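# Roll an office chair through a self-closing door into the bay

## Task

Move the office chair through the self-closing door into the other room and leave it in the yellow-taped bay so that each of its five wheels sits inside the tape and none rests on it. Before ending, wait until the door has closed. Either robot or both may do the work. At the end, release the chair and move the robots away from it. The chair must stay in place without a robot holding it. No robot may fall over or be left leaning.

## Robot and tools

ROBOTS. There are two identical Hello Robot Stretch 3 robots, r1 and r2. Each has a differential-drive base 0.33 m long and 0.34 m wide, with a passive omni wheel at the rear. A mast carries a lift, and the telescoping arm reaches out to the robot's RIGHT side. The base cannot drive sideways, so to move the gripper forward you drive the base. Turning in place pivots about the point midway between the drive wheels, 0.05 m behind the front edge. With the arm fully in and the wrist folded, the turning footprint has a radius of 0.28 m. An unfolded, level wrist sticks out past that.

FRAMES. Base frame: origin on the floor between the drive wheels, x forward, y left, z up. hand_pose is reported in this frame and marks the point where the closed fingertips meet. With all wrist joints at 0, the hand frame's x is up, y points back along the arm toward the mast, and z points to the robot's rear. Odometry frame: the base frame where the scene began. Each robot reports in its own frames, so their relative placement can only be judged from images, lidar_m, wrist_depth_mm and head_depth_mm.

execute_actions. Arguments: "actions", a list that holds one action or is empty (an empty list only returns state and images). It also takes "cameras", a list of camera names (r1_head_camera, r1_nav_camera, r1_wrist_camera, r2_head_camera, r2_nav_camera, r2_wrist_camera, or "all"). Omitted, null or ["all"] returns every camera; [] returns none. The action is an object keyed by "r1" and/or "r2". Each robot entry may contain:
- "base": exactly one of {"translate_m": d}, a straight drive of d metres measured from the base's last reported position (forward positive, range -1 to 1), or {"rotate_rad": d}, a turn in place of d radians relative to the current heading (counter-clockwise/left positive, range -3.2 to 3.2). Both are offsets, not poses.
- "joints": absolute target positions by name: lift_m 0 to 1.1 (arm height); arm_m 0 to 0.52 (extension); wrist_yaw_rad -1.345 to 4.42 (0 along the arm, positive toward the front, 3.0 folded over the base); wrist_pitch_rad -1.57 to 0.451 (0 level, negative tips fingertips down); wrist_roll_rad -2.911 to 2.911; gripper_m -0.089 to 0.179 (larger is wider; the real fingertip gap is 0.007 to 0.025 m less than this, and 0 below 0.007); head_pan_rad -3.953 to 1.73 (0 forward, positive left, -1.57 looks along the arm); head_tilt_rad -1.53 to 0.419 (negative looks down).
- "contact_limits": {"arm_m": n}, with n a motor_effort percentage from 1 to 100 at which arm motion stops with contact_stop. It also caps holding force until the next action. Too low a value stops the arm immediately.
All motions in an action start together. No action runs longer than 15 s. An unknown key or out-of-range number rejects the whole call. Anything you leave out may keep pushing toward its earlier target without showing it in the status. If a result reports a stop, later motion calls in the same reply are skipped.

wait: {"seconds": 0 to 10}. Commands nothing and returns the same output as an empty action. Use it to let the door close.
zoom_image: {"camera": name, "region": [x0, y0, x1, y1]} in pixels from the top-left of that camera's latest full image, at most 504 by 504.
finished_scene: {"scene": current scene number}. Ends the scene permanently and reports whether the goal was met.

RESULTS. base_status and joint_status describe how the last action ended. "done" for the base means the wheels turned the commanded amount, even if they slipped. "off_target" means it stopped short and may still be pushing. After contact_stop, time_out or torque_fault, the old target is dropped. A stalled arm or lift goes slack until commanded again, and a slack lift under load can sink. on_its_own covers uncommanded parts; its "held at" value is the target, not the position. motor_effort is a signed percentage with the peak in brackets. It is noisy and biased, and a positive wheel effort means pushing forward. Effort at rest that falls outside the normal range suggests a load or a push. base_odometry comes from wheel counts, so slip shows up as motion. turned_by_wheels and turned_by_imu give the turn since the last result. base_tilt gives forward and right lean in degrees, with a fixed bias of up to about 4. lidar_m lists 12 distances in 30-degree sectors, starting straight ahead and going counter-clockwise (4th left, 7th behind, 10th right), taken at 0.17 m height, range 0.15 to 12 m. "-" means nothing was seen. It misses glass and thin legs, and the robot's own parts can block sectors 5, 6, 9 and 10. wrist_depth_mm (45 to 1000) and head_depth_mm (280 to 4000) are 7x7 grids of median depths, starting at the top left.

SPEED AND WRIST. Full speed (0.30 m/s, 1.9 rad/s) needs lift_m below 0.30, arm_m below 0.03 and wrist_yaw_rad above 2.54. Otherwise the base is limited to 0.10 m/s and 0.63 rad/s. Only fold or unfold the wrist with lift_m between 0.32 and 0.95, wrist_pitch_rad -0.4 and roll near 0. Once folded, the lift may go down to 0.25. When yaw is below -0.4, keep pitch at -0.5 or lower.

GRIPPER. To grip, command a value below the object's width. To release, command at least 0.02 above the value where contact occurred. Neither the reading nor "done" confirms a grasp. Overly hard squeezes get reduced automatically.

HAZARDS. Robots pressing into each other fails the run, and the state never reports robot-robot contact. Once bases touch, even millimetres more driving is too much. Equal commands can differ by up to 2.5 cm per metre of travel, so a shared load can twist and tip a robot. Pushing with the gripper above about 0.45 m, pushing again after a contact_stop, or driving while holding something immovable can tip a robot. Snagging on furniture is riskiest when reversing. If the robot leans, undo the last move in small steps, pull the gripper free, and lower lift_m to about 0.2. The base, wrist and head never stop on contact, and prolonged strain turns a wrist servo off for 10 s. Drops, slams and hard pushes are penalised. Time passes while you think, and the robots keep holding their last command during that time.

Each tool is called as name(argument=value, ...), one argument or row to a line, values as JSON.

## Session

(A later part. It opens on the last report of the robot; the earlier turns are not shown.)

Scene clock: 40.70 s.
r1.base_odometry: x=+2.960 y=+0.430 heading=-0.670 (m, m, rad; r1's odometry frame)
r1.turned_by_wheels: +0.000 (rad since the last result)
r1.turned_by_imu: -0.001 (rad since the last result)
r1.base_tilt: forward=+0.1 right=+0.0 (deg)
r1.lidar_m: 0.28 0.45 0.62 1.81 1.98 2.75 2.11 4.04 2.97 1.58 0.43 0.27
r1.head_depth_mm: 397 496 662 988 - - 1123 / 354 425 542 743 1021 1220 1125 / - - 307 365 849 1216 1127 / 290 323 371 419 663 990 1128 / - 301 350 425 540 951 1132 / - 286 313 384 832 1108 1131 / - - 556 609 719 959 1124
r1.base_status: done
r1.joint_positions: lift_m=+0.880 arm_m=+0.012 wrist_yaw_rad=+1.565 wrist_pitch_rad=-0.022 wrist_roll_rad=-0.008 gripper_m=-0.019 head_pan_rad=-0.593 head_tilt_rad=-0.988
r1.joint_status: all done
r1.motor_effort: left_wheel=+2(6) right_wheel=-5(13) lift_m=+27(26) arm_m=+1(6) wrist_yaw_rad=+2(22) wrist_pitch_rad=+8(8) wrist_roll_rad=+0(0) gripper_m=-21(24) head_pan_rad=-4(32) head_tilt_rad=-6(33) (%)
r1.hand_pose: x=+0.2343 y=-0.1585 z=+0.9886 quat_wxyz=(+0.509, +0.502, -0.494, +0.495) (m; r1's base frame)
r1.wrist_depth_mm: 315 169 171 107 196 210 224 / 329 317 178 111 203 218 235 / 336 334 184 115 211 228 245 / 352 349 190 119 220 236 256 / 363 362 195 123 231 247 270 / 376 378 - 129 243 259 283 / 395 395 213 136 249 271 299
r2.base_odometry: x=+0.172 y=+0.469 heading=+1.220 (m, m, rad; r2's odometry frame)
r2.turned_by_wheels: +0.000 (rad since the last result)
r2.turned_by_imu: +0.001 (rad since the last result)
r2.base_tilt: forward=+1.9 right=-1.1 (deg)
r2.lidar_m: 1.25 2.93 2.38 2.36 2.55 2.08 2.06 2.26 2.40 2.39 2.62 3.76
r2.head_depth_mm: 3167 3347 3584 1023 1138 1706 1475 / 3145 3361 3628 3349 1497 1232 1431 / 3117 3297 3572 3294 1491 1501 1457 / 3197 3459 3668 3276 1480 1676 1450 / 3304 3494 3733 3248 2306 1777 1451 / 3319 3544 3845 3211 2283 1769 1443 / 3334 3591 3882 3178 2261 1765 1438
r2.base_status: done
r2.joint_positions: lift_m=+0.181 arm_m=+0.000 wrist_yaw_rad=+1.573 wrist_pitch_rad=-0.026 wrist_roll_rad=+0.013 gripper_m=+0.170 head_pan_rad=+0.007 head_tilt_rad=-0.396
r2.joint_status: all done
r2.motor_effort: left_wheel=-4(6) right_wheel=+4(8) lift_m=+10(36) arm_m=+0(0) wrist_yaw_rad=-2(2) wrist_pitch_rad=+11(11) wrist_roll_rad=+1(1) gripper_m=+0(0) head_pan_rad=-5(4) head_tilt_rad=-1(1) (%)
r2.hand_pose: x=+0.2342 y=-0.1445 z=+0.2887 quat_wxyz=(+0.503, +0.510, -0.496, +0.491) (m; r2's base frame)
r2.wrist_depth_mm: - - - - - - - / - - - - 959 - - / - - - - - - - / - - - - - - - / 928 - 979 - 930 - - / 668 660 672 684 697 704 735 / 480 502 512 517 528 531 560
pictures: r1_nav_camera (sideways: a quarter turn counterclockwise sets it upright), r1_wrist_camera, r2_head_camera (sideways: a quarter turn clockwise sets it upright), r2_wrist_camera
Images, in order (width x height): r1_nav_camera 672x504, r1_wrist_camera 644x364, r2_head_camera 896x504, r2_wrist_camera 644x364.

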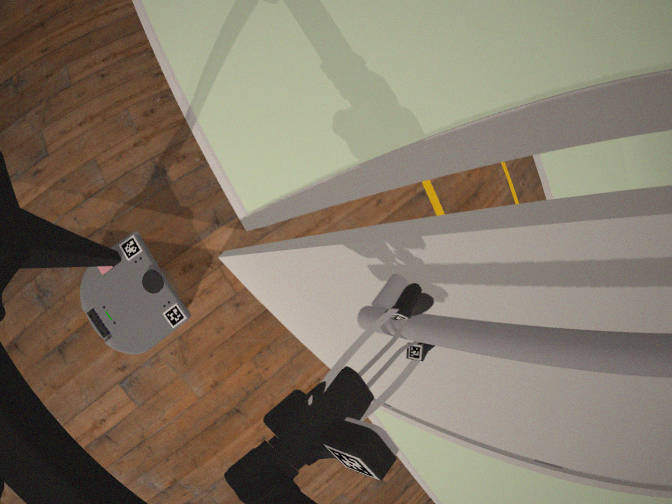

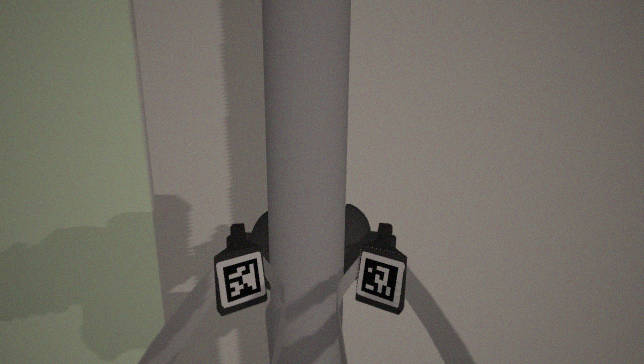

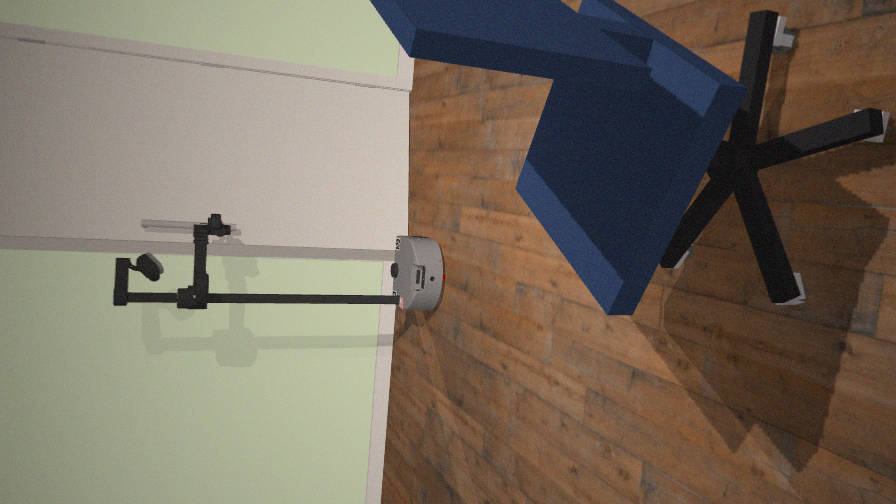

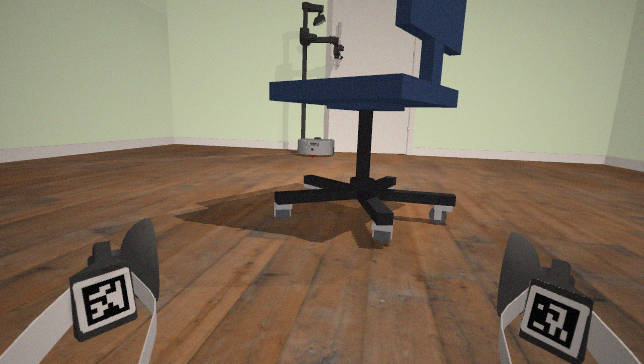

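execute_actions(
  actions=[
    {"r1":{"base":{"rotate_rad":0.3},"joints":{"arm_m":0.08}},"r2":{"base":{"rotate_rad":-0.06},"joints":{"arm_m":0.0,"head_tilt_rad":-0.8}}},
  ],
  cameras=[],
)

execute_actions(
  actions=[
    {"r1":{"base":{"translate_m":-0.26}},"r2":{"base":{"translate_m":0.28}}},
  ],
  cameras=[],
)

execute_actions(
  actions=[
    {"r1":{"base":{"rotate_rad":0.25},"joints":{"arm_m":0.138}}},
  ],
  cameras=[],
)

execute_actions(
  actions=[
    {"r1":{"base":{"translate_m":-0.28}},"r2":{"base":{"translate_m":0.3}}},
  ],
  cameras=["r1_wrist_camera","r1_nav_camera","r2_head_camera","r2_wrist_camera"],
)

Scene clock: 42.73 s.
r1.base_odometry: x=+2.960 y=+0.430 heading=-0.370 (m, m, rad; r1's odometry frame)
r1.turned_by_wheels: +0.300 (rad since the last result)
r1.turned_by_imu: +0.303 (rad since the last result)
r1.base_tilt: forward=+0.0 right=+0.1 (deg)
r1.lidar_m: 0.43 0.52 0.96 1.91 2.28 4.27 2.11 3.23 2.88 0.72 0.38 0.33
r1.head_depth_mm: - 398 478 653 1022 1244 1122 / 306 339 332 558 841 1211 1122 / 300 351 414 556 748 1192 1124 / 294 334 402 504 689 1185 1131 / 304 367 514 654 873 1194 1125 / 363 416 498 620 822 1160 1133 / 350 412 494 603 780 1092 1135
r1.base_status: done
r1.joint_positions: lift_m=+0.880 arm_m=+0.079 wrist_yaw_rad=+1.584 wrist_pitch_rad=-0.022 wrist_roll_rad=-0.008 gripper_m=-0.019 head_pan_rad=-0.593 head_tilt_rad=-0.988
r1.joint_status: all done
r1.on_its_own: wrist_yaw_rad is at rest, and its effort (-13) is outside its rest range (-12 to +12)
r1.motor_effort: left_wheel=-1(14) right_wheel=-1(10) lift_m=+26(26) arm_m=+6(6) wrist_yaw_rad=-13(13) wrist_pitch_rad=+8(8) wrist_roll_rad=+0(0) gripper_m=-22(22) head_pan_rad=-4(4) head_tilt_rad=-6(6) (%)
r1.hand_pose: x=+0.2343 y=-0.2210 z=+0.9887 quat_wxyz=(+0.504, +0.507, -0.489, +0.500) (m; r1's base frame)
r1.wrist_depth_mm: 358 329 188 107 173 166 159 / 375 340 195 111 179 172 164 / 391 356 203 115 184 177 169 / 410 371 210 119 191 183 175 / 433 391 220 122 197 189 180 / 458 408 - 127 204 196 187 / 484 436 239 135 215 203 193
r2.base_odometry: x=+0.172 y=+0.469 heading=+1.160 (m, m, rad; r2's odometry frame)
r2.turned_by_wheels: -0.060 (rad since the last result)
r2.turned_by_imu: -0.059 (rad since the last result)
r2.base_tilt: forward=+1.8 right=-1.1 (deg)
r2.lidar_m: 1.25 3.08 2.40 2.36 2.52 2.09 2.05 2.20 2.42 2.39 2.55 3.75
r2.head_depth_mm: 996 1068 2086 1819 1539 1337 1183 / 3263 2657 1272 1701 1537 1333 1179 / 3242 2757 1377 1658 1504 1327 1176 / 3254 2741 1373 1728 1514 1318 1166 / 3226 2712 1962 1776 1505 1310 1162 / 3313 2685 2123 1748 1496 1312 1158 / 3320 2655 2111 1747 1497 1307 1156
r2.base_status: done
r2.joint_positions: lift_m=+0.181 arm_m=+0.000 wrist_yaw_rad=+1.572 wrist_pitch_rad=-0.026 wrist_roll_rad=+0.013 gripper_m=+0.170 head_pan_rad=+0.007 head_tilt_rad=-0.789
r2.joint_status: all done
r2.motor_effort: left_wheel=+4(4) right_wheel=-3(2) lift_m=+9(10) arm_m=+1(0) wrist_yaw_rad=-2(2) wrist_pitch_rad=+11(11) wrist_roll_rad=+0(1) gripper_m=+0(0) head_pan_rad=-4(4) head_tilt_rad=-3(19) (%)
r2.hand_pose: x=+0.2342 y=-0.1447 z=+0.2887 quat_wxyz=(+0.504, +0.510, -0.496, +0.490) (m; r2's base frame)
r2.wrist_depth_mm: - - - - - - - / - - - 983 - - - / - - - - - - - / - - - - - - - / 931 - 954 961 - - - / 671 669 678 685 693 708 725 / 479 505 511 525 528 536 548
pictures: none
No camera images: the call's "cameras" was empty. Leave "cameras" out to get every camera's image.

Scene clock: 46.80 s.
r1.base_odometry: x=+2.718 y=+0.523 heading=-0.370 (m, m, rad; r1's odometry frame)
r1.turned_by_wheels: +0.000 (rad since the last result)
r1.turned_by_imu: -0.001 (rad since the last result)
r1.base_tilt: forward=+0.1 right=+0.0 (deg)
r1.lidar_m: 0.67 0.81 1.52 1.99 2.38 4.44 1.85 3.16 2.79 1.25 0.40 0.30
r1.head_depth_mm: - 297 563 864 1332 1235 1127 / 323 370 352 667 1058 1236 1124 / 298 347 415 552 782 1204 1127 / - 312 373 469 633 1082 1129 / - 317 416 1508 1376 1244 1125 / 2545 2097 1766 1086 1324 1247 1129 / 2474 704 798 993 1273 1250 1137
r1.base_status: done
r1.joint_positions: lift_m=+0.880 arm_m=+0.080 wrist_yaw_rad=+1.551 wrist_pitch_rad=-0.022 wrist_roll_rad=-0.008 gripper_m=-0.019 head_pan_rad=-0.593 head_tilt_rad=-0.988
r1.joint_status: not commanded
r1.motor_effort: left_wheel=-5(9) right_wheel=-1(11) lift_m=+27(27) arm_m=-1(6) wrist_yaw_rad=+7(30) wrist_pitch_rad=+7(8) wrist_roll_rad=+0(0) gripper_m=-21(23) head_pan_rad=-3(3) head_tilt_rad=-5(5) (%)
r1.hand_pose: x=+0.2342 y=-0.2301 z=+0.9888 quat_wxyz=(+0.513, +0.498, -0.497, +0.491) (m; r1's base frame)
r1.wrist_depth_mm: 634 584 171 106 193 203 216 / 670 616 177 110 200 212 226 / 691 639 184 114 207 221 236 / 735 667 190 118 216 231 247 / 759 704 197 122 226 240 259 / 808 735 201 127 238 252 272 / 842 780 213 133 242 264 288
r2.base_odometry: x=+0.284 y=+0.726 heading=+1.160 (m, m, rad; r2's odometry frame)
r2.turned_by_wheels: +0.000 (rad since the last result)
r2.turned_by_imu: +0.001 (rad since the last result)
r2.base_tilt: forward=+1.8 right=-1.1 (deg)
r2.lidar_m: 0.97 3.03 2.38 2.34 2.49 2.37 2.34 2.50 2.45 2.41 2.58 3.52
r2.head_depth_mm: 3078 2788 798 1138 1502 1339 1186 / 3060 2783 2188 1117 1471 1329 1179 / 2929 2725 1380 1140 1458 1306 1171 / 2871 2631 1413 1160 1460 1320 1167 / 3115 2591 2132 1217 1473 1314 1164 / 3193 2695 2118 1762 1499 1310 1160 / 3162 2660 2110 1746 1487 1301 1155
r2.base_status: done
r2.joint_positions: lift_m=+0.181 arm_m=+0.000 wrist_yaw_rad=+1.572 wrist_pitch_rad=-0.026 wrist_roll_rad=+0.013 gripper_m=+0.170 head_pan_rad=+0.007 head_tilt_rad=-0.790
r2.joint_status: not commanded
r2.motor_effort: left_wheel=+3(9) right_wheel=-2(4) lift_m=+10(10) arm_m=+1(1) wrist_yaw_rad=-1(2) wrist_pitch_rad=+11(11) wrist_roll_rad=+0(1) gripper_m=+0(0) head_pan_rad=-4(4) head_tilt_rad=-2(3) (%)
r2.hand_pose: x=+0.2342 y=-0.1447 z=+0.2887 quat_wxyz=(+0.504, +0.510, -0.496, +0.491) (m; r2's base frame)
r2.wrist_depth_mm: - - - - - - - / - - - 656 639 - - / - - - - - - - / - - - - - - - / 913 - 893 844 858 - - / 668 667 672 679 657 708 723 / 485 505 510 518 528 534 559
pictures: none
No camera images: the call's "cameras" was empty. Leave "cameras" out to get every camera's image.

Scene clock: 48.37 s.
r1.base_odometry: x=+2.718 y=+0.523 heading=-0.120 (m, m, rad; r1's odometry frame)
r1.turned_by_wheels: +0.250 (rad since the last result)
r1.turned_by_imu: +0.253 (rad since the last result)
r1.base_tilt: forward=+0.1 right=+0.0 (deg)
r1.lidar_m: 0.71 1.01 1.98 2.09 2.94 1.85 3.81 2.87 2.30 0.75 0.39 0.36
r1.head_depth_mm: 340 382 379 690 1001 1238 1119 / 324 385 453 615 876 1217 1130 / 316 369 445 565 779 1191 1128 / 2483 1990 1677 1203 1338 1229 1129 / 617 709 856 1093 1338 1249 1138 / 614 722 870 1087 1355 1254 1126 / 612 717 867 1084 1343 1258 1129
r1.base_status: done
r1.joint_positions: lift_m=+0.880 arm_m=+0.137 wrist_yaw_rad=+1.571 wrist_pitch_rad=-0.021 wrist_roll_rad=-0.008 gripper_m=-0.019 head_pan_rad=-0.593 head_tilt_rad=-0.988
r1.joint_status: all done
r1.motor_effort: left_wheel=-1(12) right_wheel=-2(11) lift_m=+27(27) arm_m=+6(5) wrist_yaw_rad=-10(14) wrist_pitch_rad=+8(8) wrist_roll_rad=+0(0) gripper_m=-20(21) head_pan_rad=-3(4) head_tilt_rad=-6(5) (%)
r1.hand_pose: x=+0.2343 y=-0.2825 z=+0.9888 quat_wxyz=(+0.508, +0.503, -0.492, +0.497) (m; r1's base frame)
r1.wrist_depth_mm: 913 721 187 106 173 167 161 / 969 740 195 110 179 172 165 / - 778 201 114 185 178 171 / - 814 209 119 192 183 177 / - 862 470 122 198 190 183 / - 948 226 127 204 197 189 / - - 240 134 215 204 196
r2.base_odometry: x=+0.284 y=+0.726 heading=+1.160 (m, m, rad; r2's odometry frame)
r2.turned_by_wheels: +0.000 (rad since the last result)
r2.turned_by_imu: +0.000 (rad since the last result)
r2.base_tilt: forward=+1.8 right=-1.0 (deg)
r2.lidar_m: 0.97 3.03 2.37 2.33 2.50 2.38 2.34 2.49 2.45 2.41 2.58 3.50
r2.head_depth_mm: 3047 2815 798 1135 1508 1337 1180 / 3075 2786 2200 1119 1463 1330 1179 / 2948 2755 1376 1136 1459 1308 1171 / 2899 2627 1414 1160 1451 1318 1172 / 3116 2589 2146 1216 1477 1309 1162 / 3127 2704 2117 1760 1502 1310 1159 / 3198 2665 2106 1743 1495 1301 1155
r2.base_status: not commanded
r2.joint_positions: lift_m=+0.181 arm_m=+0.000 wrist_yaw_rad=+1.572 wrist_pitch_rad=-0.026 wrist_roll_rad=+0.013 gripper_m=+0.170 head_pan_rad=+0.007 head_tilt_rad=-0.790
r2.joint_status: not commanded
r2.motor_effort: left_wheel=+3(3) right_wheel=-3(2) lift_m=+9(9) arm_m=+1(1) wrist_yaw_rad=-2(2) wrist_pitch_rad=+11(11) wrist_roll_rad=+1(0) gripper_m=+0(0) head_pan_rad=-4(4) head_tilt_rad=-2(3) (%)
r2.hand_pose: x=+0.2342 y=-0.1447 z=+0.2887 quat_wxyz=(+0.504, +0.510, -0.496, +0.491) (m; r2's base frame)
r2.wrist_depth_mm: - - - - - - - / - - - 650 640 - - / - - - - - - - / - - - - - - - / 935 - 877 840 872 - - / 671 666 673 687 665 706 720 / 481 505 512 520 529 534 562
pictures: none
No camera images: the call's "cameras" was empty. Leave "cameras" out to get every camera's image.

Scene clock: 52.77 s.
r1.base_odometry: x=+2.440 y=+0.557 heading=-0.120 (m, m, rad; r1's odometry frame)
r1.turned_by_wheels: +0.000 (rad since the last result)
r1.turned_by_imu: -0.001 (rad since the last result)
r1.base_tilt: forward=+0.1 right=+0.0 (deg)
r1.lidar_m: 0.96 1.36 2.13 2.24 3.18 1.57 3.61 2.73 2.64 1.25 0.39 0.34
r1.head_depth_mm: 347 432 408 859 1337 1247 1120 / 308 373 459 650 1032 1244 1127 / 296 344 415 525 744 1192 1127 / 2520 2063 1739 1527 1355 1224 1130 / 2521 2075 1788 1520 1390 1238 1131 / 923 1011 1183 1468 1394 1248 1133 / 841 989 1196 1476 1389 1254 1133
r1.base_status: done
r1.joint_positions: lift_m=+0.880 arm_m=+0.138 wrist_yaw_rad=+1.507 wrist_pitch_rad=-0.021 wrist_roll_rad=-0.008 gripper_m=-0.019 head_pan_rad=-0.593 head_tilt_rad=-0.988
r1.joint_status: not commanded
r1.on_its_own: wrist_yaw_rad is held at +1.513, not at your +1.570, by its stall guard, which is not easing now
r1.motor_effort: left_wheel=-3(5) right_wheel=-2(12) lift_m=+26(27) arm_m=-1(5) wrist_yaw_rad=+4(24) wrist_pitch_rad=+7(8) wrist_roll_rad=+0(0) gripper_m=-21(23) head_pan_rad=-3(3) head_tilt_rad=-7(6) (%)
r1.hand_pose: x=+0.2338 y=-0.2992 z=+0.9889 quat_wxyz=(+0.523, +0.487, -0.508, +0.480) (m; r1's base frame)
r1.wrist_depth_mm: - 166 170 107 198 215 236 / - 171 175 110 207 225 247 / - - 181 114 215 234 258 / - - 188 119 223 245 273 / - - 192 123 235 257 286 / - - 198 128 249 269 300 / - - 210 135 250 283 319
r2.base_odometry: x=+0.404 y=+1.001 heading=+1.160 (m, m, rad; r2's odometry frame)
r2.turned_by_wheels: +0.000 (rad since the last result)
r2.turned_by_imu: +0.001 (rad since the last result)
r2.base_tilt: forward=+1.8 right=-1.1 (deg)
r2.lidar_m: 0.70 2.99 2.35 2.31 2.46 2.67 2.63 2.82 2.48 2.44 2.61 0.68
r2.head_depth_mm: 2801 2806 2210 1815 979 849 1185 / 2678 2793 2196 1149 971 863 1144 / 2491 2660 2166 1139 968 894 1155 / 3354 2519 2152 1131 960 1252 1171 / 2858 2624 2141 1768 979 1310 1169 / 2903 2670 2117 1756 1501 1305 1160 / 2918 2665 2089 1741 1487 1300 1158
r2.base_status: done
r2.joint_positions: lift_m=+0.181 arm_m=+0.000 wrist_yaw_rad=+1.572 wrist_pitch_rad=-0.026 wrist_roll_rad=+0.013 gripper_m=+0.170 head_pan_rad=+0.007 head_tilt_rad=-0.790
r2.joint_status: not commanded
r2.motor_effort: left_wheel=+3(8) right_wheel=-2(4) lift_m=+10(9) arm_m=+1(1) wrist_yaw_rad=-1(2) wrist_pitch_rad=+11(11) wrist_roll_rad=+0(0) gripper_m=+0(0) head_pan_rad=-4(4) head_tilt_rad=-2(3) (%)
r2.hand_pose: x=+0.2342 y=-0.1447 z=+0.2887 quat_wxyz=(+0.504, +0.510, -0.496, +0.491) (m; r2's base frame)
r2.wrist_depth_mm: - - 439 334 281 295 - / - - 499 459 429 521 - / - - - - - - - / - - - - - - - / 919 - 898 665 915 - - / 674 591 532 610 597 587 718 / 484 507 515 518 407 535 563
pictures: r1_nav_camera (sideways: a quarter turn counterclockwise sets it upright), r1_wrist_camera, r2_head_camera (sideways: a quarter turn clockwise sets it upright), r2_wrist_camera
Images, in order (width x height): r1_nav_camera 672x504, r1_wrist_camera 644x364, r2_head_camera 896x504, r2_wrist_camera 644x364.

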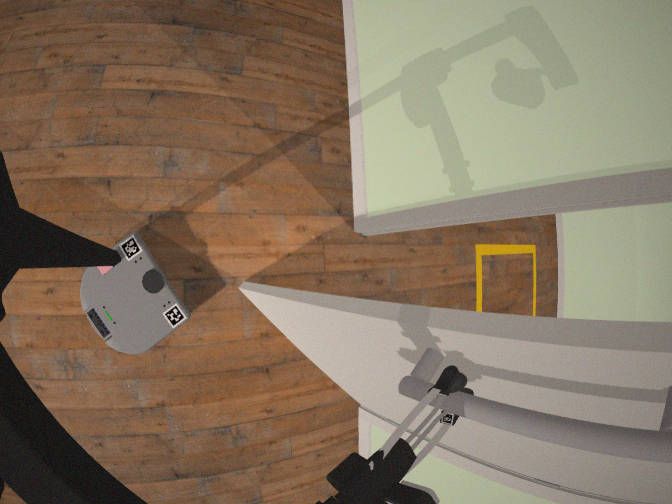

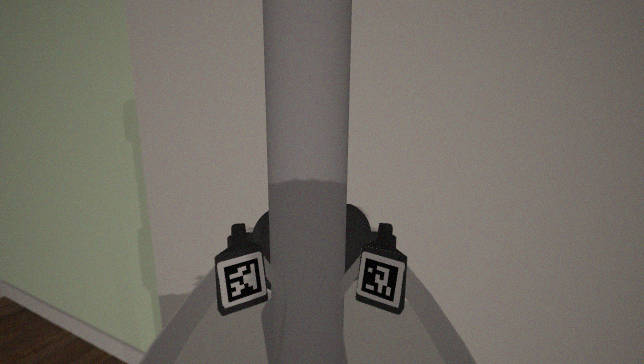

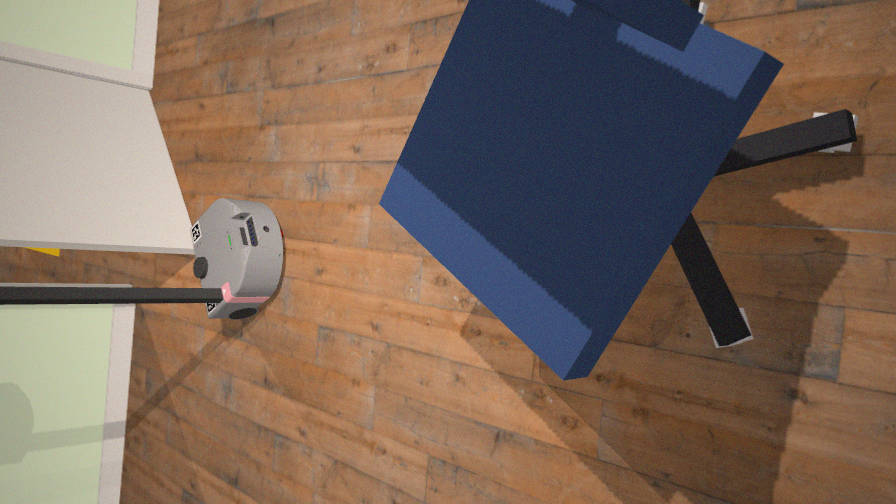

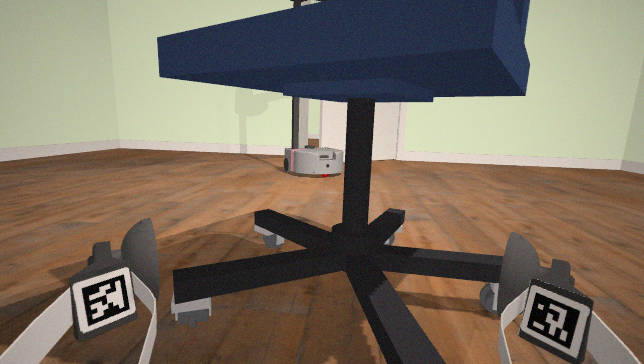

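Works; rotate a bit more per step.

execute_actions(
  actions=[
    {"r1":{"base":{"rotate_rad":0.32},"joints":{"arm_m":0.215,"wrist_yaw_rad":1.57}},"r2":{"joints":{"arm_m":0.035,"lift_m":0.15,"head_tilt_rad":-1.2}}},
  ],
  cameras=[],
)

execute_actions(
  actions=[
    {"r1":{"base":{"translate_m":-0.3}},"r2":{"base":{"translate_m":0.3}}},
  ],
  cameras=[],
)

execute_actions(
  actions=[
    {"r1":{"base":{"rotate_rad":0.28},"joints":{"arm_m":0.28,"wrist_yaw_rad":1.57}}},
  ],
  cameras=[],
)

execute_actions(
  actions=[
    {"r1":{"base":{"translate_m":-0.32}},"r2":{"base":{"translate_m":0.2}}},
  ],
  cameras=["r1_wrist_camera","r1_nav_camera","r2_nav_camera","r2_wrist_camera"],
)

Scene clock: 54.63 s.
r1.base_odometry: x=+2.440 y=+0.557 heading=+0.200 (m, m, rad; r1's odometry frame)
r1.turned_by_wheels: +0.320 (rad since the last result)
r1.turned_by_imu: +0.322 (rad since the last result)
r1.base_tilt: forward=+0.2 right=+0.1 (deg)
r1.lidar_m: 1.13 2.13 2.14 2.63 2.24 1.58 2.91 2.64 1.58 0.72 0.43 0.45
r1.head_depth_mm: 368 436 540 704 1018 1244 1123 / 2468 470 536 662 925 1227 1121 / 873 1037 1327 1498 1321 1231 1131 / 892 1046 1259 1508 1390 1253 1136 / 925 1087 1330 1524 1387 1253 1133 / 953 1129 1386 1577 1397 1251 1130 / 985 1176 1448 1571 1387 1246 1134
r1.base_status: done
r1.joint_positions: lift_m=+0.880 arm_m=+0.215 wrist_yaw_rad=+1.561 wrist_pitch_rad=-0.020 wrist_roll_rad=-0.008 gripper_m=-0.019 head_pan_rad=-0.593 head_tilt_rad=-0.988
r1.joint_status: all done
r1.motor_effort: left_wheel=-3(20) right_wheel=-1(16) lift_m=+26(26) arm_m=+4(5) wrist_yaw_rad=+7(39) wrist_pitch_rad=+7(8) wrist_roll_rad=+0(0) gripper_m=-19(23) head_pan_rad=-3(3) head_tilt_rad=-6(6) (%)
r1.hand_pose: x=+0.2343 y=-0.3622 z=+0.9891 quat_wxyz=(+0.510, +0.501, -0.495, +0.494) (m; r1's base frame)
r1.wrist_depth_mm: - - 195 107 172 162 154 / - - 203 111 177 167 158 / - - 209 115 183 172 162 / - - 218 119 189 177 168 / - - - 123 195 184 173 / - - - 128 200 190 179 / - - - 135 213 197 185
r2.base_odometry: x=+0.404 y=+1.001 heading=+1.160 (m, m, rad; r2's odometry frame)
r2.turned_by_wheels: +0.000 (rad since the last result)
r2.turned_by_imu: +0.000 (rad since the last result)
r2.base_tilt: forward=+1.7 right=-1.2 (deg)
r2.lidar_m: 0.70 2.99 2.35 2.30 2.47 2.68 2.63 2.81 2.48 2.44 2.61 0.68
r2.head_depth_mm: 1757 1015 934 1347 1291 1203 1133 / 1745 1007 931 915 1277 1203 1122 / 1728 1003 925 1327 1278 1211 - / 1725 997 940 1336 1270 1203 - / 1711 1569 1406 1337 1258 1202 - / 1699 1562 1437 1341 1255 1189 - / 1691 1555 1439 1338 1253 1173 1126
r2.base_status: not commanded
r2.joint_positions: lift_m=+0.151 arm_m=+0.035 wrist_yaw_rad=+1.572 wrist_pitch_rad=-0.026 wrist_roll_rad=+0.013 gripper_m=+0.170 head_pan_rad=+0.007 head_tilt_rad=-1.185
r2.joint_status: all done
r2.motor_effort: left_wheel=+3(3) right_wheel=-3(2) lift_m=+9(9) arm_m=+6(5) wrist_yaw_rad=-1(1) wrist_pitch_rad=+11(11) wrist_roll_rad=+1(0) gripper_m=+1(0) head_pan_rad=-4(4) head_tilt_rad=-4(26) (%)
r2.hand_pose: x=+0.2342 y=-0.1794 z=+0.2588 quat_wxyz=(+0.503, +0.510, -0.496, +0.491) (m; r2's base frame)
r2.wrist_depth_mm: - - 392 329 299 - - / - - - 537 581 - - / - - - - - - - / - - - - - - - / 841 951 810 594 750 953 988 / 609 491 578 586 635 577 668 / 443 459 477 476 358 489 508
pictures: none
No camera images: the call's "cameras" was empty. Leave "cameras" out to get every camera's image.

Scene clock: 58.83 s.
r1.base_odometry: x=+2.146 y=+0.497 heading=+0.200 (m, m, rad; r1's odometry frame)
r1.turned_by_wheels: +0.000 (rad since the last result)
r1.turned_by_imu: -0.001 (rad since the last result)
r1.base_tilt: forward=+0.1 right=+0.0 (deg)
r1.lidar_m: 1.37 2.36 2.37 2.92 1.36 4.16 2.65 2.41 1.91 1.21 0.39 0.39
r1.head_depth_mm: 334 413 493 772 1310 1240 1124 / 348 397 472 619 953 1240 1125 / 2493 2098 1794 1494 920 1207 1125 / 2454 1999 1724 1563 1388 1244 1128 / 1110 1320 1603 1557 1390 1251 1131 / 1154 1367 1666 1569 1386 1250 1131 / 1199 1428 1713 1576 1397 1247 1134
r1.base_status: done
r1.joint_positions: lift_m=+0.880 arm_m=+0.215 wrist_yaw_rad=+1.596 wrist_pitch_rad=-0.020 wrist_roll_rad=-0.008 gripper_m=-0.019 head_pan_rad=-0.593 head_tilt_rad=-0.988
r1.joint_status: not commanded
r1.on_its_own: wrist_yaw_rad is held at +1.617, not at your +1.570, by its stall guard, which is still easing
r1.motor_effort: left_wheel=-3(8) right_wheel=-2(11) lift_m=+26(26) arm_m=+1(3) wrist_yaw_rad=+17(25) wrist_pitch_rad=+7(7) wrist_roll_rad=+0(0) gripper_m=-22(24) head_pan_rad=-3(3) head_tilt_rad=-6(6) (%)
r1.hand_pose: x=+0.2343 y=-0.3534 z=+0.9891 quat_wxyz=(+0.501, +0.509, -0.486, +0.503) (m; r1's base frame)
r1.wrist_depth_mm: - - 175 105 185 192 198 / - - 181 109 192 199 206 / - - 187 113 200 207 213 / - - 194 117 208 214 224 / - - 199 121 217 224 232 / - - 205 126 225 234 244 / - - 217 132 234 244 254
r2.base_odometry: x=+0.523 y=+1.276 heading=+1.160 (m, m, rad; r2's odometry frame)
r2.turned_by_wheels: +0.000 (rad since the last result)
r2.turned_by_imu: +0.001 (rad since the last result)
r2.base_tilt: forward=+1.7 right=-1.0 (deg)
r2.lidar_m: 1.60 2.97 2.31 2.27 2.44 2.97 2.93 3.13 2.51 2.47 2.64 0.41
r2.head_depth_mm: 1756 1603 934 868 810 1169 1137 / 1684 1590 931 863 808 1169 1121 / 1683 1587 923 860 809 1214 - / 1727 1575 921 856 824 1206 - / 1711 1572 1459 852 1228 1199 - / 1697 1559 1446 1340 1255 1186 - / 1689 1556 1436 1338 1247 1172 1125
r2.base_status: done
r2.joint_positions: lift_m=+0.151 arm_m=+0.035 wrist_yaw_rad=+1.572 wrist_pitch_rad=-0.026 wrist_roll_rad=+0.013 gripper_m=+0.170 head_pan_rad=+0.007 head_tilt_rad=-1.185
r2.joint_status: not commanded
r2.motor_effort: left_wheel=+3(8) right_wheel=-2(3) lift_m=+10(10) arm_m=+5(6) wrist_yaw_rad=+0(2) wrist_pitch_rad=+10(11) wrist_roll_rad=+0(0) gripper_m=+0(1) head_pan_rad=-4(4) head_tilt_rad=-6(5) (%)
r2.hand_pose: x=+0.2342 y=-0.1794 z=+0.2588 quat_wxyz=(+0.503, +0.510, -0.496, +0.491) (m; r2's base frame)
r2.wrist_depth_mm: - 331 250 240 234 263 284 / - - - 470 - - - / - - - - - - - / - - - - - - - / 849 933 889 765 932 937 991 / 611 605 495 324 567 643 665 / 439 460 467 296 308 326 511
pictures: none
No camera images: the call's "cameras" was empty. Leave "cameras" out to get every camera's image.

Scene clock: 60.47 s.
r1.base_odometry: x=+2.146 y=+0.497 heading=+0.480 (m, m, rad; r1's odometry frame)
r1.turned_by_wheels: +0.280 (rad since the last result)
r1.turned_by_imu: +0.283 (rad since the last result)
r1.base_tilt: forward=+0.1 right=+0.0 (deg)
r1.lidar_m: 1.78 2.36 2.55 3.83 1.85 3.09 2.45 2.41 1.41 0.73 0.48 1.18
r1.head_depth_mm: 1109 498 571 743 1061 1236 1124 / 1096 1307 1557 810 994 1240 1125 / 1176 1369 1625 1566 1381 1243 1125 / 1249 1481 1699 1561 1381 1247 1123 / 1341 1585 1744 1554 1390 1242 1131 / 1435 1735 1795 1554 1400 1247 1127 / 1555 1910 1800 1571 1389 1244 1138
r1.base_status: done
r1.joint_positions: lift_m=+0.880 arm_m=+0.280 wrist_yaw_rad=+1.577 wrist_pitch_rad=-0.020 wrist_roll_rad=-0.008 gripper_m=-0.019 head_pan_rad=-0.593 head_tilt_rad=-0.988
r1.joint_status: all done
r1.motor_effort: left_wheel=+2(14) right_wheel=-6(15) lift_m=+27(26) arm_m=+5(5) wrist_yaw_rad=-6(16) wrist_pitch_rad=+7(8) wrist_roll_rad=+0(0) gripper_m=-22(22) head_pan_rad=-4(3) head_tilt_rad=-6(6) (%)
r1.hand_pose: x=+0.2343 y=-0.4228 z=+0.9892 quat_wxyz=(+0.506, +0.505, -0.491, +0.499) (m; r1's base frame)
r1.wrist_depth_mm: - - 198 108 170 159 148 / - - 207 112 175 163 153 / - - 214 116 181 169 157 / - - - 121 187 173 162 / - - - 124 192 179 166 / - - - 130 196 185 171 / - - - 137 210 191 177
r2.base_odometry: x=+0.523 y=+1.276 heading=+1.160 (m, m, rad; r2's odometry frame)
r2.turned_by_wheels: +0.000 (rad since the last result)
r2.turned_by_imu: +0.000 (rad since the last result)
r2.base_tilt: forward=+1.8 right=-1.1 (deg)
r2.lidar_m: 1.60 2.95 2.32 2.28 2.43 2.98 2.93 3.14 2.51 2.47 2.65 0.41
r2.head_depth_mm: 1752 1602 937 867 811 1173 1132 / 1678 1601 930 866 804 1164 1119 / 1685 1593 926 861 809 1216 - / 1714 1580 923 854 825 1209 - / 1709 1574 1455 852 1234 1199 - / 1693 1563 1449 1345 1254 1182 - / 1684 1551 1438 1335 1246 1175 1123
r2.base_status: not commanded
r2.joint_positions: lift_m=+0.151 arm_m=+0.035 wrist_yaw_rad=+1.572 wrist_pitch_rad=-0.026 wrist_roll_rad=+0.013 gripper_m=+0.170 head_pan_rad=+0.007 head_tilt_rad=-1.185
r2.joint_status: not commanded
r2.motor_effort: left_wheel=+3(3) right_wheel=-2(3) lift_m=+10(9) arm_m=+6(6) wrist_yaw_rad=-2(1) wrist_pitch_rad=+11(11) wrist_roll_rad=+0(0) gripper_m=-1(0) head_pan_rad=-4(4) head_tilt_rad=-5(5) (%)
r2.hand_pose: x=+0.2342 y=-0.1794 z=+0.2588 quat_wxyz=(+0.503, +0.510, -0.496, +0.491) (m; r2's base frame)
r2.wrist_depth_mm: - 330 251 241 234 263 284 / - - - 469 - - - / - - - - - - - / - - - - - - - / 843 950 897 762 931 967 999 / 612 610 494 323 569 644 663 / 438 464 468 294 310 326 514
pictures: none
No camera images: the call's "cameras" was empty. Leave "cameras" out to get every camera's image.

Scene clock: 64.60 s.
r1.base_odometry: x=+1.862 y=+0.349 heading=+0.481 (m, m, rad; r1's odometry frame)
r1.turned_by_wheels: +0.000 (rad since the last result)
r1.turned_by_imu: -0.001 (rad since the last result)
r1.base_tilt: forward=+0.1 right=+0.2 (deg)
r1.lidar_m: 1.99 2.66 2.87 1.23 1.24 2.71 2.14 2.11 1.58 1.24 0.42 1.42
r1.head_depth_mm: 375 423 526 756 1312 1243 1127 / 2515 2095 1676 673 933 1237 1124 / 1471 1967 1785 1549 1368 1222 1128 / 1395 1649 1774 1568 1383 1245 1127 / 1504 1790 1788 1567 1380 1247 1137 / 1607 1957 1805 1565 1398 1252 1131 / 1742 2008 1803 1562 1386 1249 1135
r1.base_status: done
r1.joint_positions: lift_m=+0.880 arm_m=+0.280 wrist_yaw_rad=+1.661 wrist_pitch_rad=-0.020 wrist_roll_rad=-0.008 gripper_m=-0.019 head_pan_rad=-0.593 head_tilt_rad=-0.988
r1.joint_status: not commanded
r1.on_its_own: wrist_yaw_rad is held at +1.682, not at your +1.570, by its stall guard, which is not easing now; wrist_yaw_rad is at rest, and its effort (+17) is outside its rest range (-12 to +12)
r1.motor_effort: left_wheel=-1(13) right_wheel=-3(17) lift_m=+26(27) arm_m=+1(6) wrist_yaw_rad=+17(46) wrist_pitch_rad=+7(7) wrist_roll_rad=+0(0) gripper_m=-21(26) head_pan_rad=-3(3) head_tilt_rad=-6(6) (%)
r1.hand_pose: x=+0.2333 y=-0.4018 z=+0.9891 quat_wxyz=(+0.484, +0.525, -0.469, +0.519) (m; r1's base frame)
r1.wrist_depth_mm: - - 179 106 182 185 186 / - - 183 110 188 191 193 / - - 191 114 195 198 201 / - - 198 118 203 206 208 / - - 205 122 210 214 216 / - - 218 127 219 221 225 / - - 223 133 229 232 235
r2.base_odometry: x=+0.603 y=+1.460 heading=+1.160 (m, m, rad; r2's odometry frame)
r2.turned_by_wheels: +0.000 (rad since the last result)
r2.turned_by_imu: +0.001 (rad since the last result)
r2.base_tilt: forward=+1.9 right=-1.1 (deg)
r2.lidar_m: 1.87 2.86 2.30 2.25 2.43 3.17 3.12 3.23 2.53 2.49 0.26 0.26
r2.head_depth_mm: 1513 1565 1479 868 810 761 713 / 1744 1583 1470 866 807 757 718 / 1739 1591 1468 858 805 752 725 / 1722 1573 1464 857 798 756 - / 1714 1573 1448 1349 795 764 - / 1696 1557 1446 1341 1257 1190 - / 1690 1552 1435 1334 1251 1172 1122
r2.base_status: done
r2.joint_positions: lift_m=+0.151 arm_m=+0.035 wrist_yaw_rad=+1.571 wrist_pitch_rad=-0.026 wrist_roll_rad=+0.013 gripper_m=+0.170 head_pan_rad=+0.007 head_tilt_rad=-1.186
r2.joint_status: not commanded
r2.motor_effort: left_wheel=+7(17) right_wheel=+0(4) lift_m=+10(10) arm_m=+6(6) wrist_yaw_rad=-1(3) wrist_pitch_rad=+11(11) wrist_roll_rad=+1(1) gripper_m=-1(1) head_pan_rad=-4(4) head_tilt_rad=-4(5) (%)
r2.hand_pose: x=+0.2342 y=-0.1796 z=+0.2588 quat_wxyz=(+0.504, +0.510, -0.496, +0.490) (m; r2's base frame)
r2.wrist_depth_mm: - - 318 199 89 265 - / - - - - 91 - - / - - - - 94 - - / - - - - 97 - - / 848 942 891 769 100 979 973 / 615 602 615 125 103 647 665 / 441 428 345 126 107 450 510
pictures: r1_nav_camera (sideways: a quarter turn counterclockwise sets it upright), r1_wrist_camera, r2_nav_camera (sideways: a quarter turn counterclockwise sets it upright), r2_wrist_camera
Images, in order (width x height): r1_nav_camera 672x504, r1_wrist_camera 644x364, r2_nav_camera 672x504, r2_wrist_camera 644x364.

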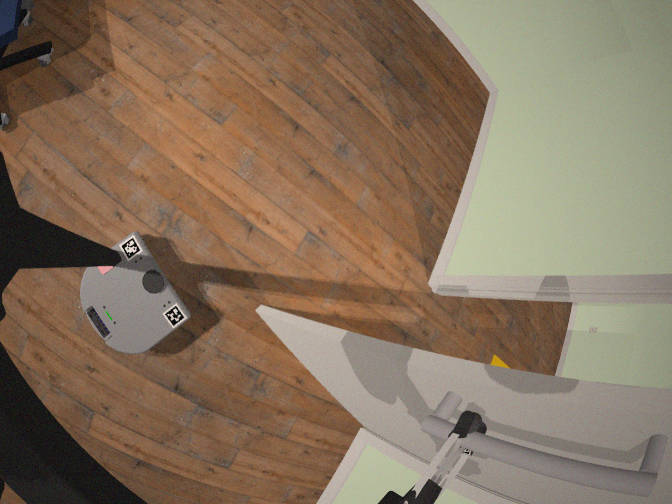

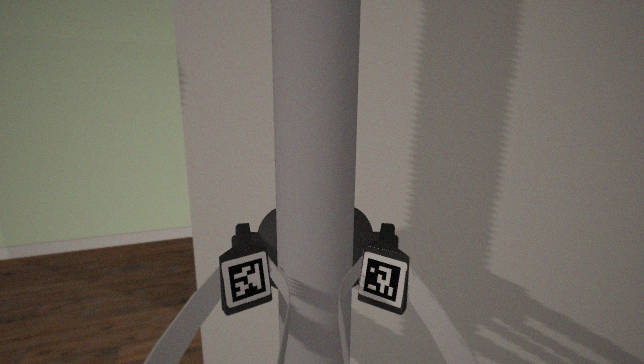

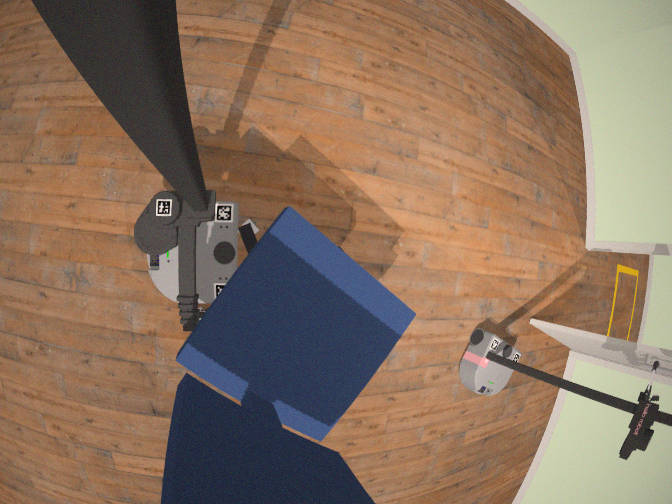

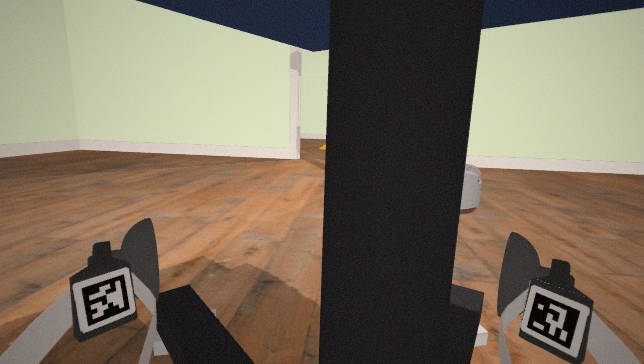

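execute_actions(
  actions=[
    {"r1":{"base":{"rotate_rad":0.2},"joints":{"arm_m":0.295,"wrist_yaw_rad":1.57}},"r2":{"joints":{"arm_m":0.05,"gripper_m":0.0,"head_tilt_rad":-0.8}}},
  ],
  cameras=[],
)

execute_actions(
  actions=[
    {"r1":{"base":{"translate_m":-0.3}},"r2":{"base":{"rotate_rad":-0.1}}},
  ],
  cameras=[],
)

execute_actions(
  actions=[
    {"r1":{"base":{"translate_m":-0.2},"joints":{"arm_m":0.33}},"r2":{"base":{"translate_m":0.7}}},
  ],
  cameras=["r1_nav_camera","r2_nav_camera","r2_head_camera","r2_wrist_camera"],
)

Scene clock: 67.30 s.
r1.base_odometry: x=+1.862 y=+0.349 heading=+0.680 (m, m, rad; r1's odometry frame)
r1.turned_by_wheels: +0.200 (rad since the last result)
r1.turned_by_imu: +0.202 (rad since the last result)
r1.base_tilt: forward=+0.1 right=+0.0 (deg)
r1.lidar_m: 2.66 2.67 3.19 1.22 3.92 2.38 2.12 2.11 1.39 0.80 0.49 1.47
r1.head_depth_mm: 1335 1454 598 752 1102 1247 1128 / 1384 1579 1730 1505 1070 1243 1123 / 1514 1752 1772 1560 1378 1236 1129 / 1658 1951 1782 1555 1383 1252 1132 / 1830 2033 1781 1564 1385 1244 1128 / 2051 2086 1793 1564 1377 1255 1131 / 2340 2107 1788 1574 1386 1256 1140
r1.base_status: done
r1.joint_positions: lift_m=+0.880 arm_m=+0.295 wrist_yaw_rad=+1.550 wrist_pitch_rad=-0.020 wrist_roll_rad=-0.008 gripper_m=-0.019 head_pan_rad=-0.593 head_tilt_rad=-0.988
r1.joint_status: all done
r1.on_its_own: wrist_yaw_rad is at rest, and its effort (+16) is outside its rest range (-12 to +12)
r1.motor_effort: left_wheel=-5(16) right_wheel=+2(18) lift_m=+26(26) arm_m=+2(7) wrist_yaw_rad=+16(27) wrist_pitch_rad=+7(8) wrist_roll_rad=+0(0) gripper_m=-20(22) head_pan_rad=-4(4) head_tilt_rad=-4(5) (%)
r1.hand_pose: x=+0.2343 y=-0.4451 z=+0.9893 quat_wxyz=(+0.512, +0.498, -0.498, +0.492) (m; r1's base frame)
r1.wrist_depth_mm: - - 189 106 174 167 161 / - - 196 110 179 173 166 / - - 203 114 186 178 171 / - - 212 118 193 184 177 / - - - 122 198 190 183 / - - - 127 203 197 189 / - - 238 133 216 204 196
r2.base_odometry: x=+0.603 y=+1.460 heading=+1.160 (m, m, rad; r2's odometry frame)
r2.turned_by_wheels: +0.000 (rad since the last result)
r2.turned_by_imu: +0.000 (rad since the last result)
r2.base_tilt: forward=+1.8 right=-1.1 (deg)
r2.lidar_m: 1.89 2.86 2.29 2.26 2.41 3.16 3.12 3.22 2.53 2.49 0.26 0.26
r2.head_depth_mm: 2288 2565 1834 1658 1527 843 749 / 1800 2191 2154 1727 1527 841 746 / 3597 2688 2139 1766 1512 839 743 / 3586 2675 2124 1758 1502 1282 738 / 2444 2632 2098 1753 1492 1309 738 / 2465 2613 2078 1742 1486 1305 1158 / 2498 2583 2074 1731 1480 1296 1151
r2.base_status: not commanded
r2.joint_positions: lift_m=+0.151 arm_m=+0.050 wrist_yaw_rad=+1.552 wrist_pitch_rad=-0.027 wrist_roll_rad=+0.013 gripper_m=+0.003 head_pan_rad=+0.007 head_tilt_rad=-0.802
r2.joint_status: all done
r2.on_its_own: wrist_yaw_rad is at rest, and its effort (+13) is outside its rest range (-12 to +12)
r2.motor_effort: left_wheel=+0(8) right_wheel=+3(16) lift_m=+10(10) arm_m=+3(6) wrist_yaw_rad=+13(16) wrist_pitch_rad=+11(12) wrist_roll_rad=+0(1) gripper_m=-5(100) head_pan_rad=-4(4) head_tilt_rad=+1(23) (%)
r2.hand_pose: x=+0.2341 y=-0.1997 z=+0.2583 quat_wxyz=(+0.509, +0.505, -0.501, +0.485) (m; r2's base frame)
r2.wrist_depth_mm: - - 322 95 250 - - / - - - 98 - - - / - - - 101 - - - / - - - 104 - - - / 839 873 896 108 855 940 974 / 591 600 - 111 122 648 649 / 458 426 429 115 318 492 498
pictures: none
No camera images: the call's "cameras" was empty. Leave "cameras" out to get every camera's image.

Scene clock: 71.57 s.
r1.base_odometry: x=+1.629 y=+0.160 heading=+0.681 (m, m, rad; r1's odometry frame)
r1.turned_by_wheels: +0.000 (rad since the last result)
r1.turned_by_imu: +0.001 (rad since the last result)
r1.base_tilt: forward=+0.1 right=+0.1 (deg)
r1.lidar_m: 2.87 2.96 1.52 1.26 3.35 2.05 1.82 1.83 1.46 1.30 0.46 1.63
r1.head_depth_mm: 2490 2042 568 742 1310 1240 1124 / 2424 2065 1760 1521 1050 1226 1121 / 1583 1853 1774 1558 1385 1237 1128 / 1747 1997 1788 1558 1383 1246 1129 / 1929 2091 1798 1565 1385 1241 1129 / 2178 2093 1787 1563 1389 1250 1132 / 2388 2104 1797 1564 1390 1248 1131
r1.base_status: done
r1.joint_positions: lift_m=+0.880 arm_m=+0.295 wrist_yaw_rad=+1.483 wrist_pitch_rad=-0.019 wrist_roll_rad=-0.008 gripper_m=-0.019 head_pan_rad=-0.593 head_tilt_rad=-0.988
r1.joint_status: not commanded
r1.on_its_own: wrist_yaw_rad is held at +1.500, not at your +1.570, by its stall guard, which is not easing now; wrist_yaw_rad is at rest, and its effort (+14) is outside its rest range (-12 to +12)
r1.motor_effort: left_wheel=+0(7) right_wheel=-5(11) lift_m=+26(27) arm_m=-3(3) wrist_yaw_rad=+14(44) wrist_pitch_rad=+7(7) wrist_roll_rad=+0(0) gripper_m=-24(27) head_pan_rad=-3(3) head_tilt_rad=-6(6) (%)
r1.hand_pose: x=+0.2334 y=-0.4626 z=+0.9894 quat_wxyz=(+0.528, +0.481, -0.514, +0.475) (m; r1's base frame)
r1.wrist_depth_mm: - 167 171 108 202 221 242 / - 171 178 112 210 229 255 / - - 184 116 218 239 267 / - - 190 121 226 250 279 / - - 194 125 239 263 294 / - - 198 130 253 275 310 / - - 211 135 254 290 330
r2.base_odometry: x=+0.603 y=+1.460 heading=+1.061 (m, m, rad; r2's odometry frame)
r2.turned_by_wheels: -0.100 (rad since the last result)
r2.turned_by_imu: -0.097 (rad since the last result)
r2.base_tilt: forward=+1.9 right=-1.0 (deg)
r2.lidar_m: 1.87 2.77 2.34 2.26 2.34 3.19 3.11 3.23 2.58 2.49 0.26 0.26
r2.head_depth_mm: 2424 2636 2158 1711 1530 847 750 / 2047 2194 2090 1780 1528 841 748 / 3680 2698 2145 1759 1517 835 743 / 3562 2662 2128 1755 1504 851 739 / 3515 2632 2104 1751 1491 1306 736 / 2415 2584 2108 1746 1484 1302 1152 / 2401 2598 2076 1729 1479 1296 1150
r2.base_status: done
r2.joint_positions: lift_m=+0.151 arm_m=+0.050 wrist_yaw_rad=+1.586 wrist_pitch_rad=-0.026 wrist_roll_rad=+0.013 gripper_m=+0.013 head_pan_rad=+0.007 head_tilt_rad=-0.802
r2.joint_status: not commanded
r2.on_its_own: gripper_m is held at +0.012, not at your +0.000, by its stall guard, which is not easing now
r2.motor_effort: left_wheel=+7(25) right_wheel=-7(34) lift_m=+12(11) arm_m=+2(3) wrist_yaw_rad=-12(13) wrist_pitch_rad=+11(11) wrist_roll_rad=+0(0) gripper_m=-20(24) head_pan_rad=-4(4) head_tilt_rad=+1(1) (%)
r2.hand_pose: x=+0.2341 y=-0.1911 z=+0.2587 quat_wxyz=(+0.500, +0.513, -0.492, +0.494) (m; r2's base frame)
r2.wrist_depth_mm: - - 317 95 245 - - / - - - 98 - - - / - - - 101 - - - / - - - 104 - - - / 849 860 883 108 909 934 982 / 595 603 - 111 427 645 653 / 461 445 440 115 322 499 496
pictures: none
No camera images: the call's "cameras" was empty. Leave "cameras" out to get every camera's image.

Scene clock: 79.53 s.
r1.base_odometry: x=+1.474 y=+0.035 heading=+0.680 (m, m, rad; r1's odometry frame)
r1.turned_by_wheels: +0.000 (rad since the last result)
r1.turned_by_imu: +0.000 (rad since the last result)
r1.base_tilt: forward=+0.2 right=+0.1 (deg)
r1.lidar_m: 2.96 0.79 0.78 4.50 2.98 1.83 1.63 1.63 1.50 1.34 1.34 1.61
r1.head_depth_mm: 1389 1568 1732 1555 1381 1232 1120 / 1504 1737 1788 1555 1376 1239 1121 / 1648 1903 1790 1559 1391 1243 1131 / 1803 1998 1802 1556 1390 1247 1136 / 1996 2105 1789 1564 1377 1245 1131 / 2228 2075 1816 1570 1379 1253 1132 / 2436 2098 1790 1563 1389 1253 1136
r1.base_status: done
r1.joint_positions: lift_m=+0.880 arm_m=+0.330 wrist_yaw_rad=+1.498 wrist_pitch_rad=-0.018 wrist_roll_rad=-0.008 gripper_m=-0.016 head_pan_rad=-0.593 head_tilt_rad=-0.989
r1.joint_status: all done
r1.on_its_own: wrist_yaw_rad is held at +1.500, not at your +1.570, by its stall guard, which is not easing now
r1.motor_effort: left_wheel=-2(15) right_wheel=+2(17) lift_m=+26(26) arm_m=-5(9) wrist_yaw_rad=+2(81) wrist_pitch_rad=+6(7) wrist_roll_rad=+0(0) gripper_m=-8(34) head_pan_rad=-3(3) head_tilt_rad=-6(7) (%)
r1.hand_pose: x=+0.2337 y=-0.4941 z=+0.9897 quat_wxyz=(+0.525, +0.484, -0.511, +0.479) (m; r1's base frame)
r1.wrist_depth_mm: - - - - - 984 752 / - - - - - - 753 / - - - - - - 750 / - - - - - - 763 / - - - - - - 775 / - - - - - - 789 / - - - - - - 791
r2.base_odometry: x=+0.945 y=+2.070 heading=+1.061 (m, m, rad; r2's odometry frame)
r2.turned_by_wheels: +0.000 (rad since the last result)
r2.turned_by_imu: +0.001 (rad since the last result)
r2.base_tilt: forward=+1.8 right=-1.1 (deg)
r2.lidar_m: 1.97 2.04 2.34 2.26 2.34 3.18 3.81 3.54 2.57 2.49 0.26 0.26
r2.head_depth_mm: 1782 2024 2162 1791 1537 846 748 / 1782 2026 2145 1786 1522 841 746 / 1789 2016 2143 1773 1509 839 743 / 1776 2021 2113 1760 1505 851 739 / 1781 2006 2091 1751 1502 1307 739 / 1777 2000 2097 1738 1483 1309 1155 / 1771 2015 2060 1723 1479 1291 1152
r2.base_status: done
r2.joint_positions: lift_m=+0.151 arm_m=+0.050 wrist_yaw_rad=+1.575 wrist_pitch_rad=-0.026 wrist_roll_rad=+0.013 gripper_m=+0.013 head_pan_rad=+0.007 head_tilt_rad=-0.802
r2.joint_status: not commanded
r2.on_its_own: gripper_m is held at +0.012, not at your +0.000, by its stall guard, which is not easing now
r2.motor_effort: left_wheel=+9(15) right_wheel=+4(26) lift_m=+11(11) arm_m=+3(3) wrist_yaw_rad=-5(11) wrist_pitch_rad=+11(11) wrist_roll_rad=+1(1) gripper_m=-19(21) head_pan_rad=-4(4) head_tilt_rad=+1(0) (%)
r2.hand_pose: x=+0.2342 y=-0.1937 z=+0.2586 quat_wxyz=(+0.503, +0.511, -0.495, +0.491) (m; r2's base frame)
r2.wrist_depth_mm: - - 319 95 247 - - / - - - 98 - - - / - - - 101 - - - / - - - 104 - - - / 827 866 888 107 843 937 820 / 597 602 - 111 125 640 650 / 461 358 452 115 319 491 490
pictures: r1_nav_camera (sideways: a quarter turn counterclockwise sets it upright), r2_head_camera (sideways: a quarter turn clockwise sets it upright), r2_nav_camera (sideways: a quarter turn counterclockwise sets it upright), r2_wrist_camera
Images, in order (width x height): r1_nav_camera 672x504, r2_head_camera 896x504, r2_nav_camera 672x504, r2_wrist_camera 644x364.

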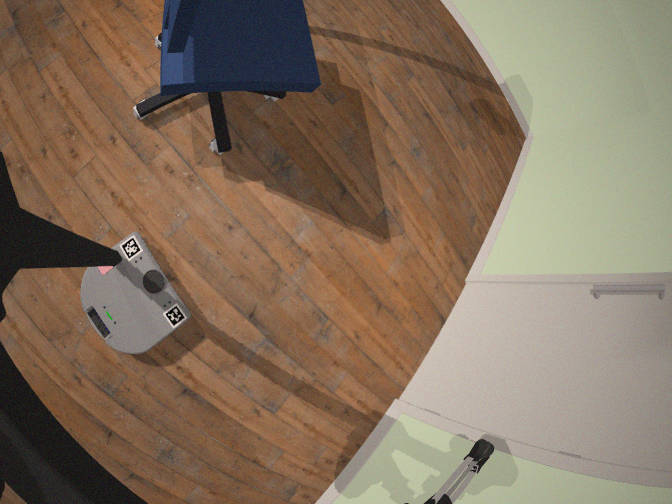

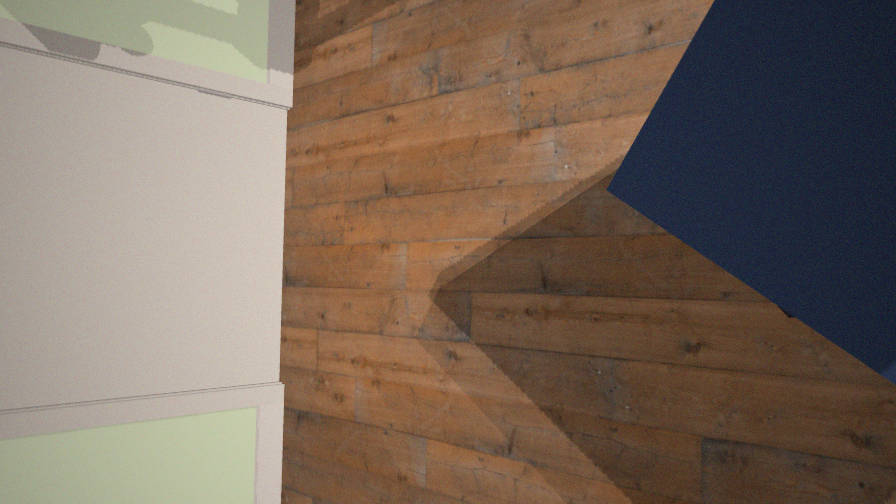

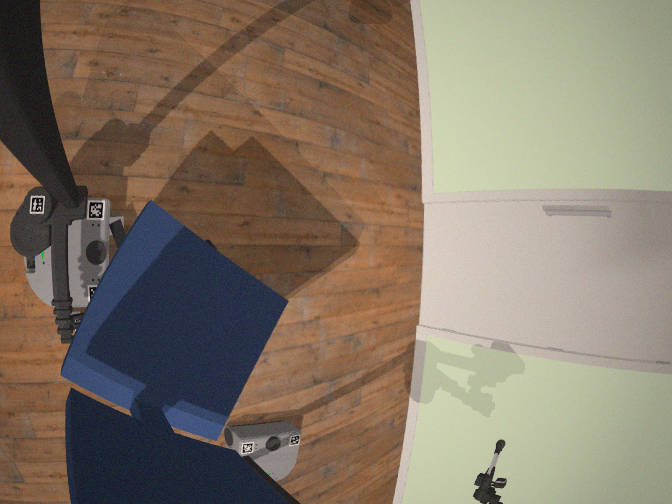

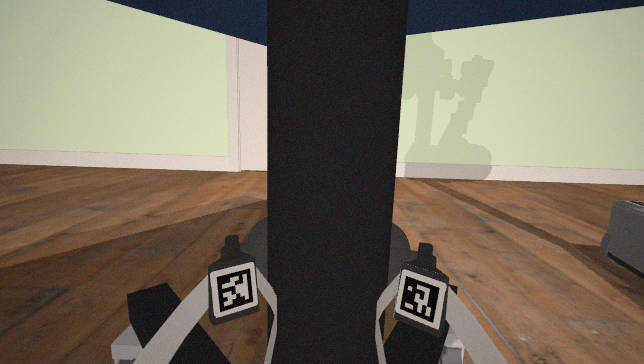

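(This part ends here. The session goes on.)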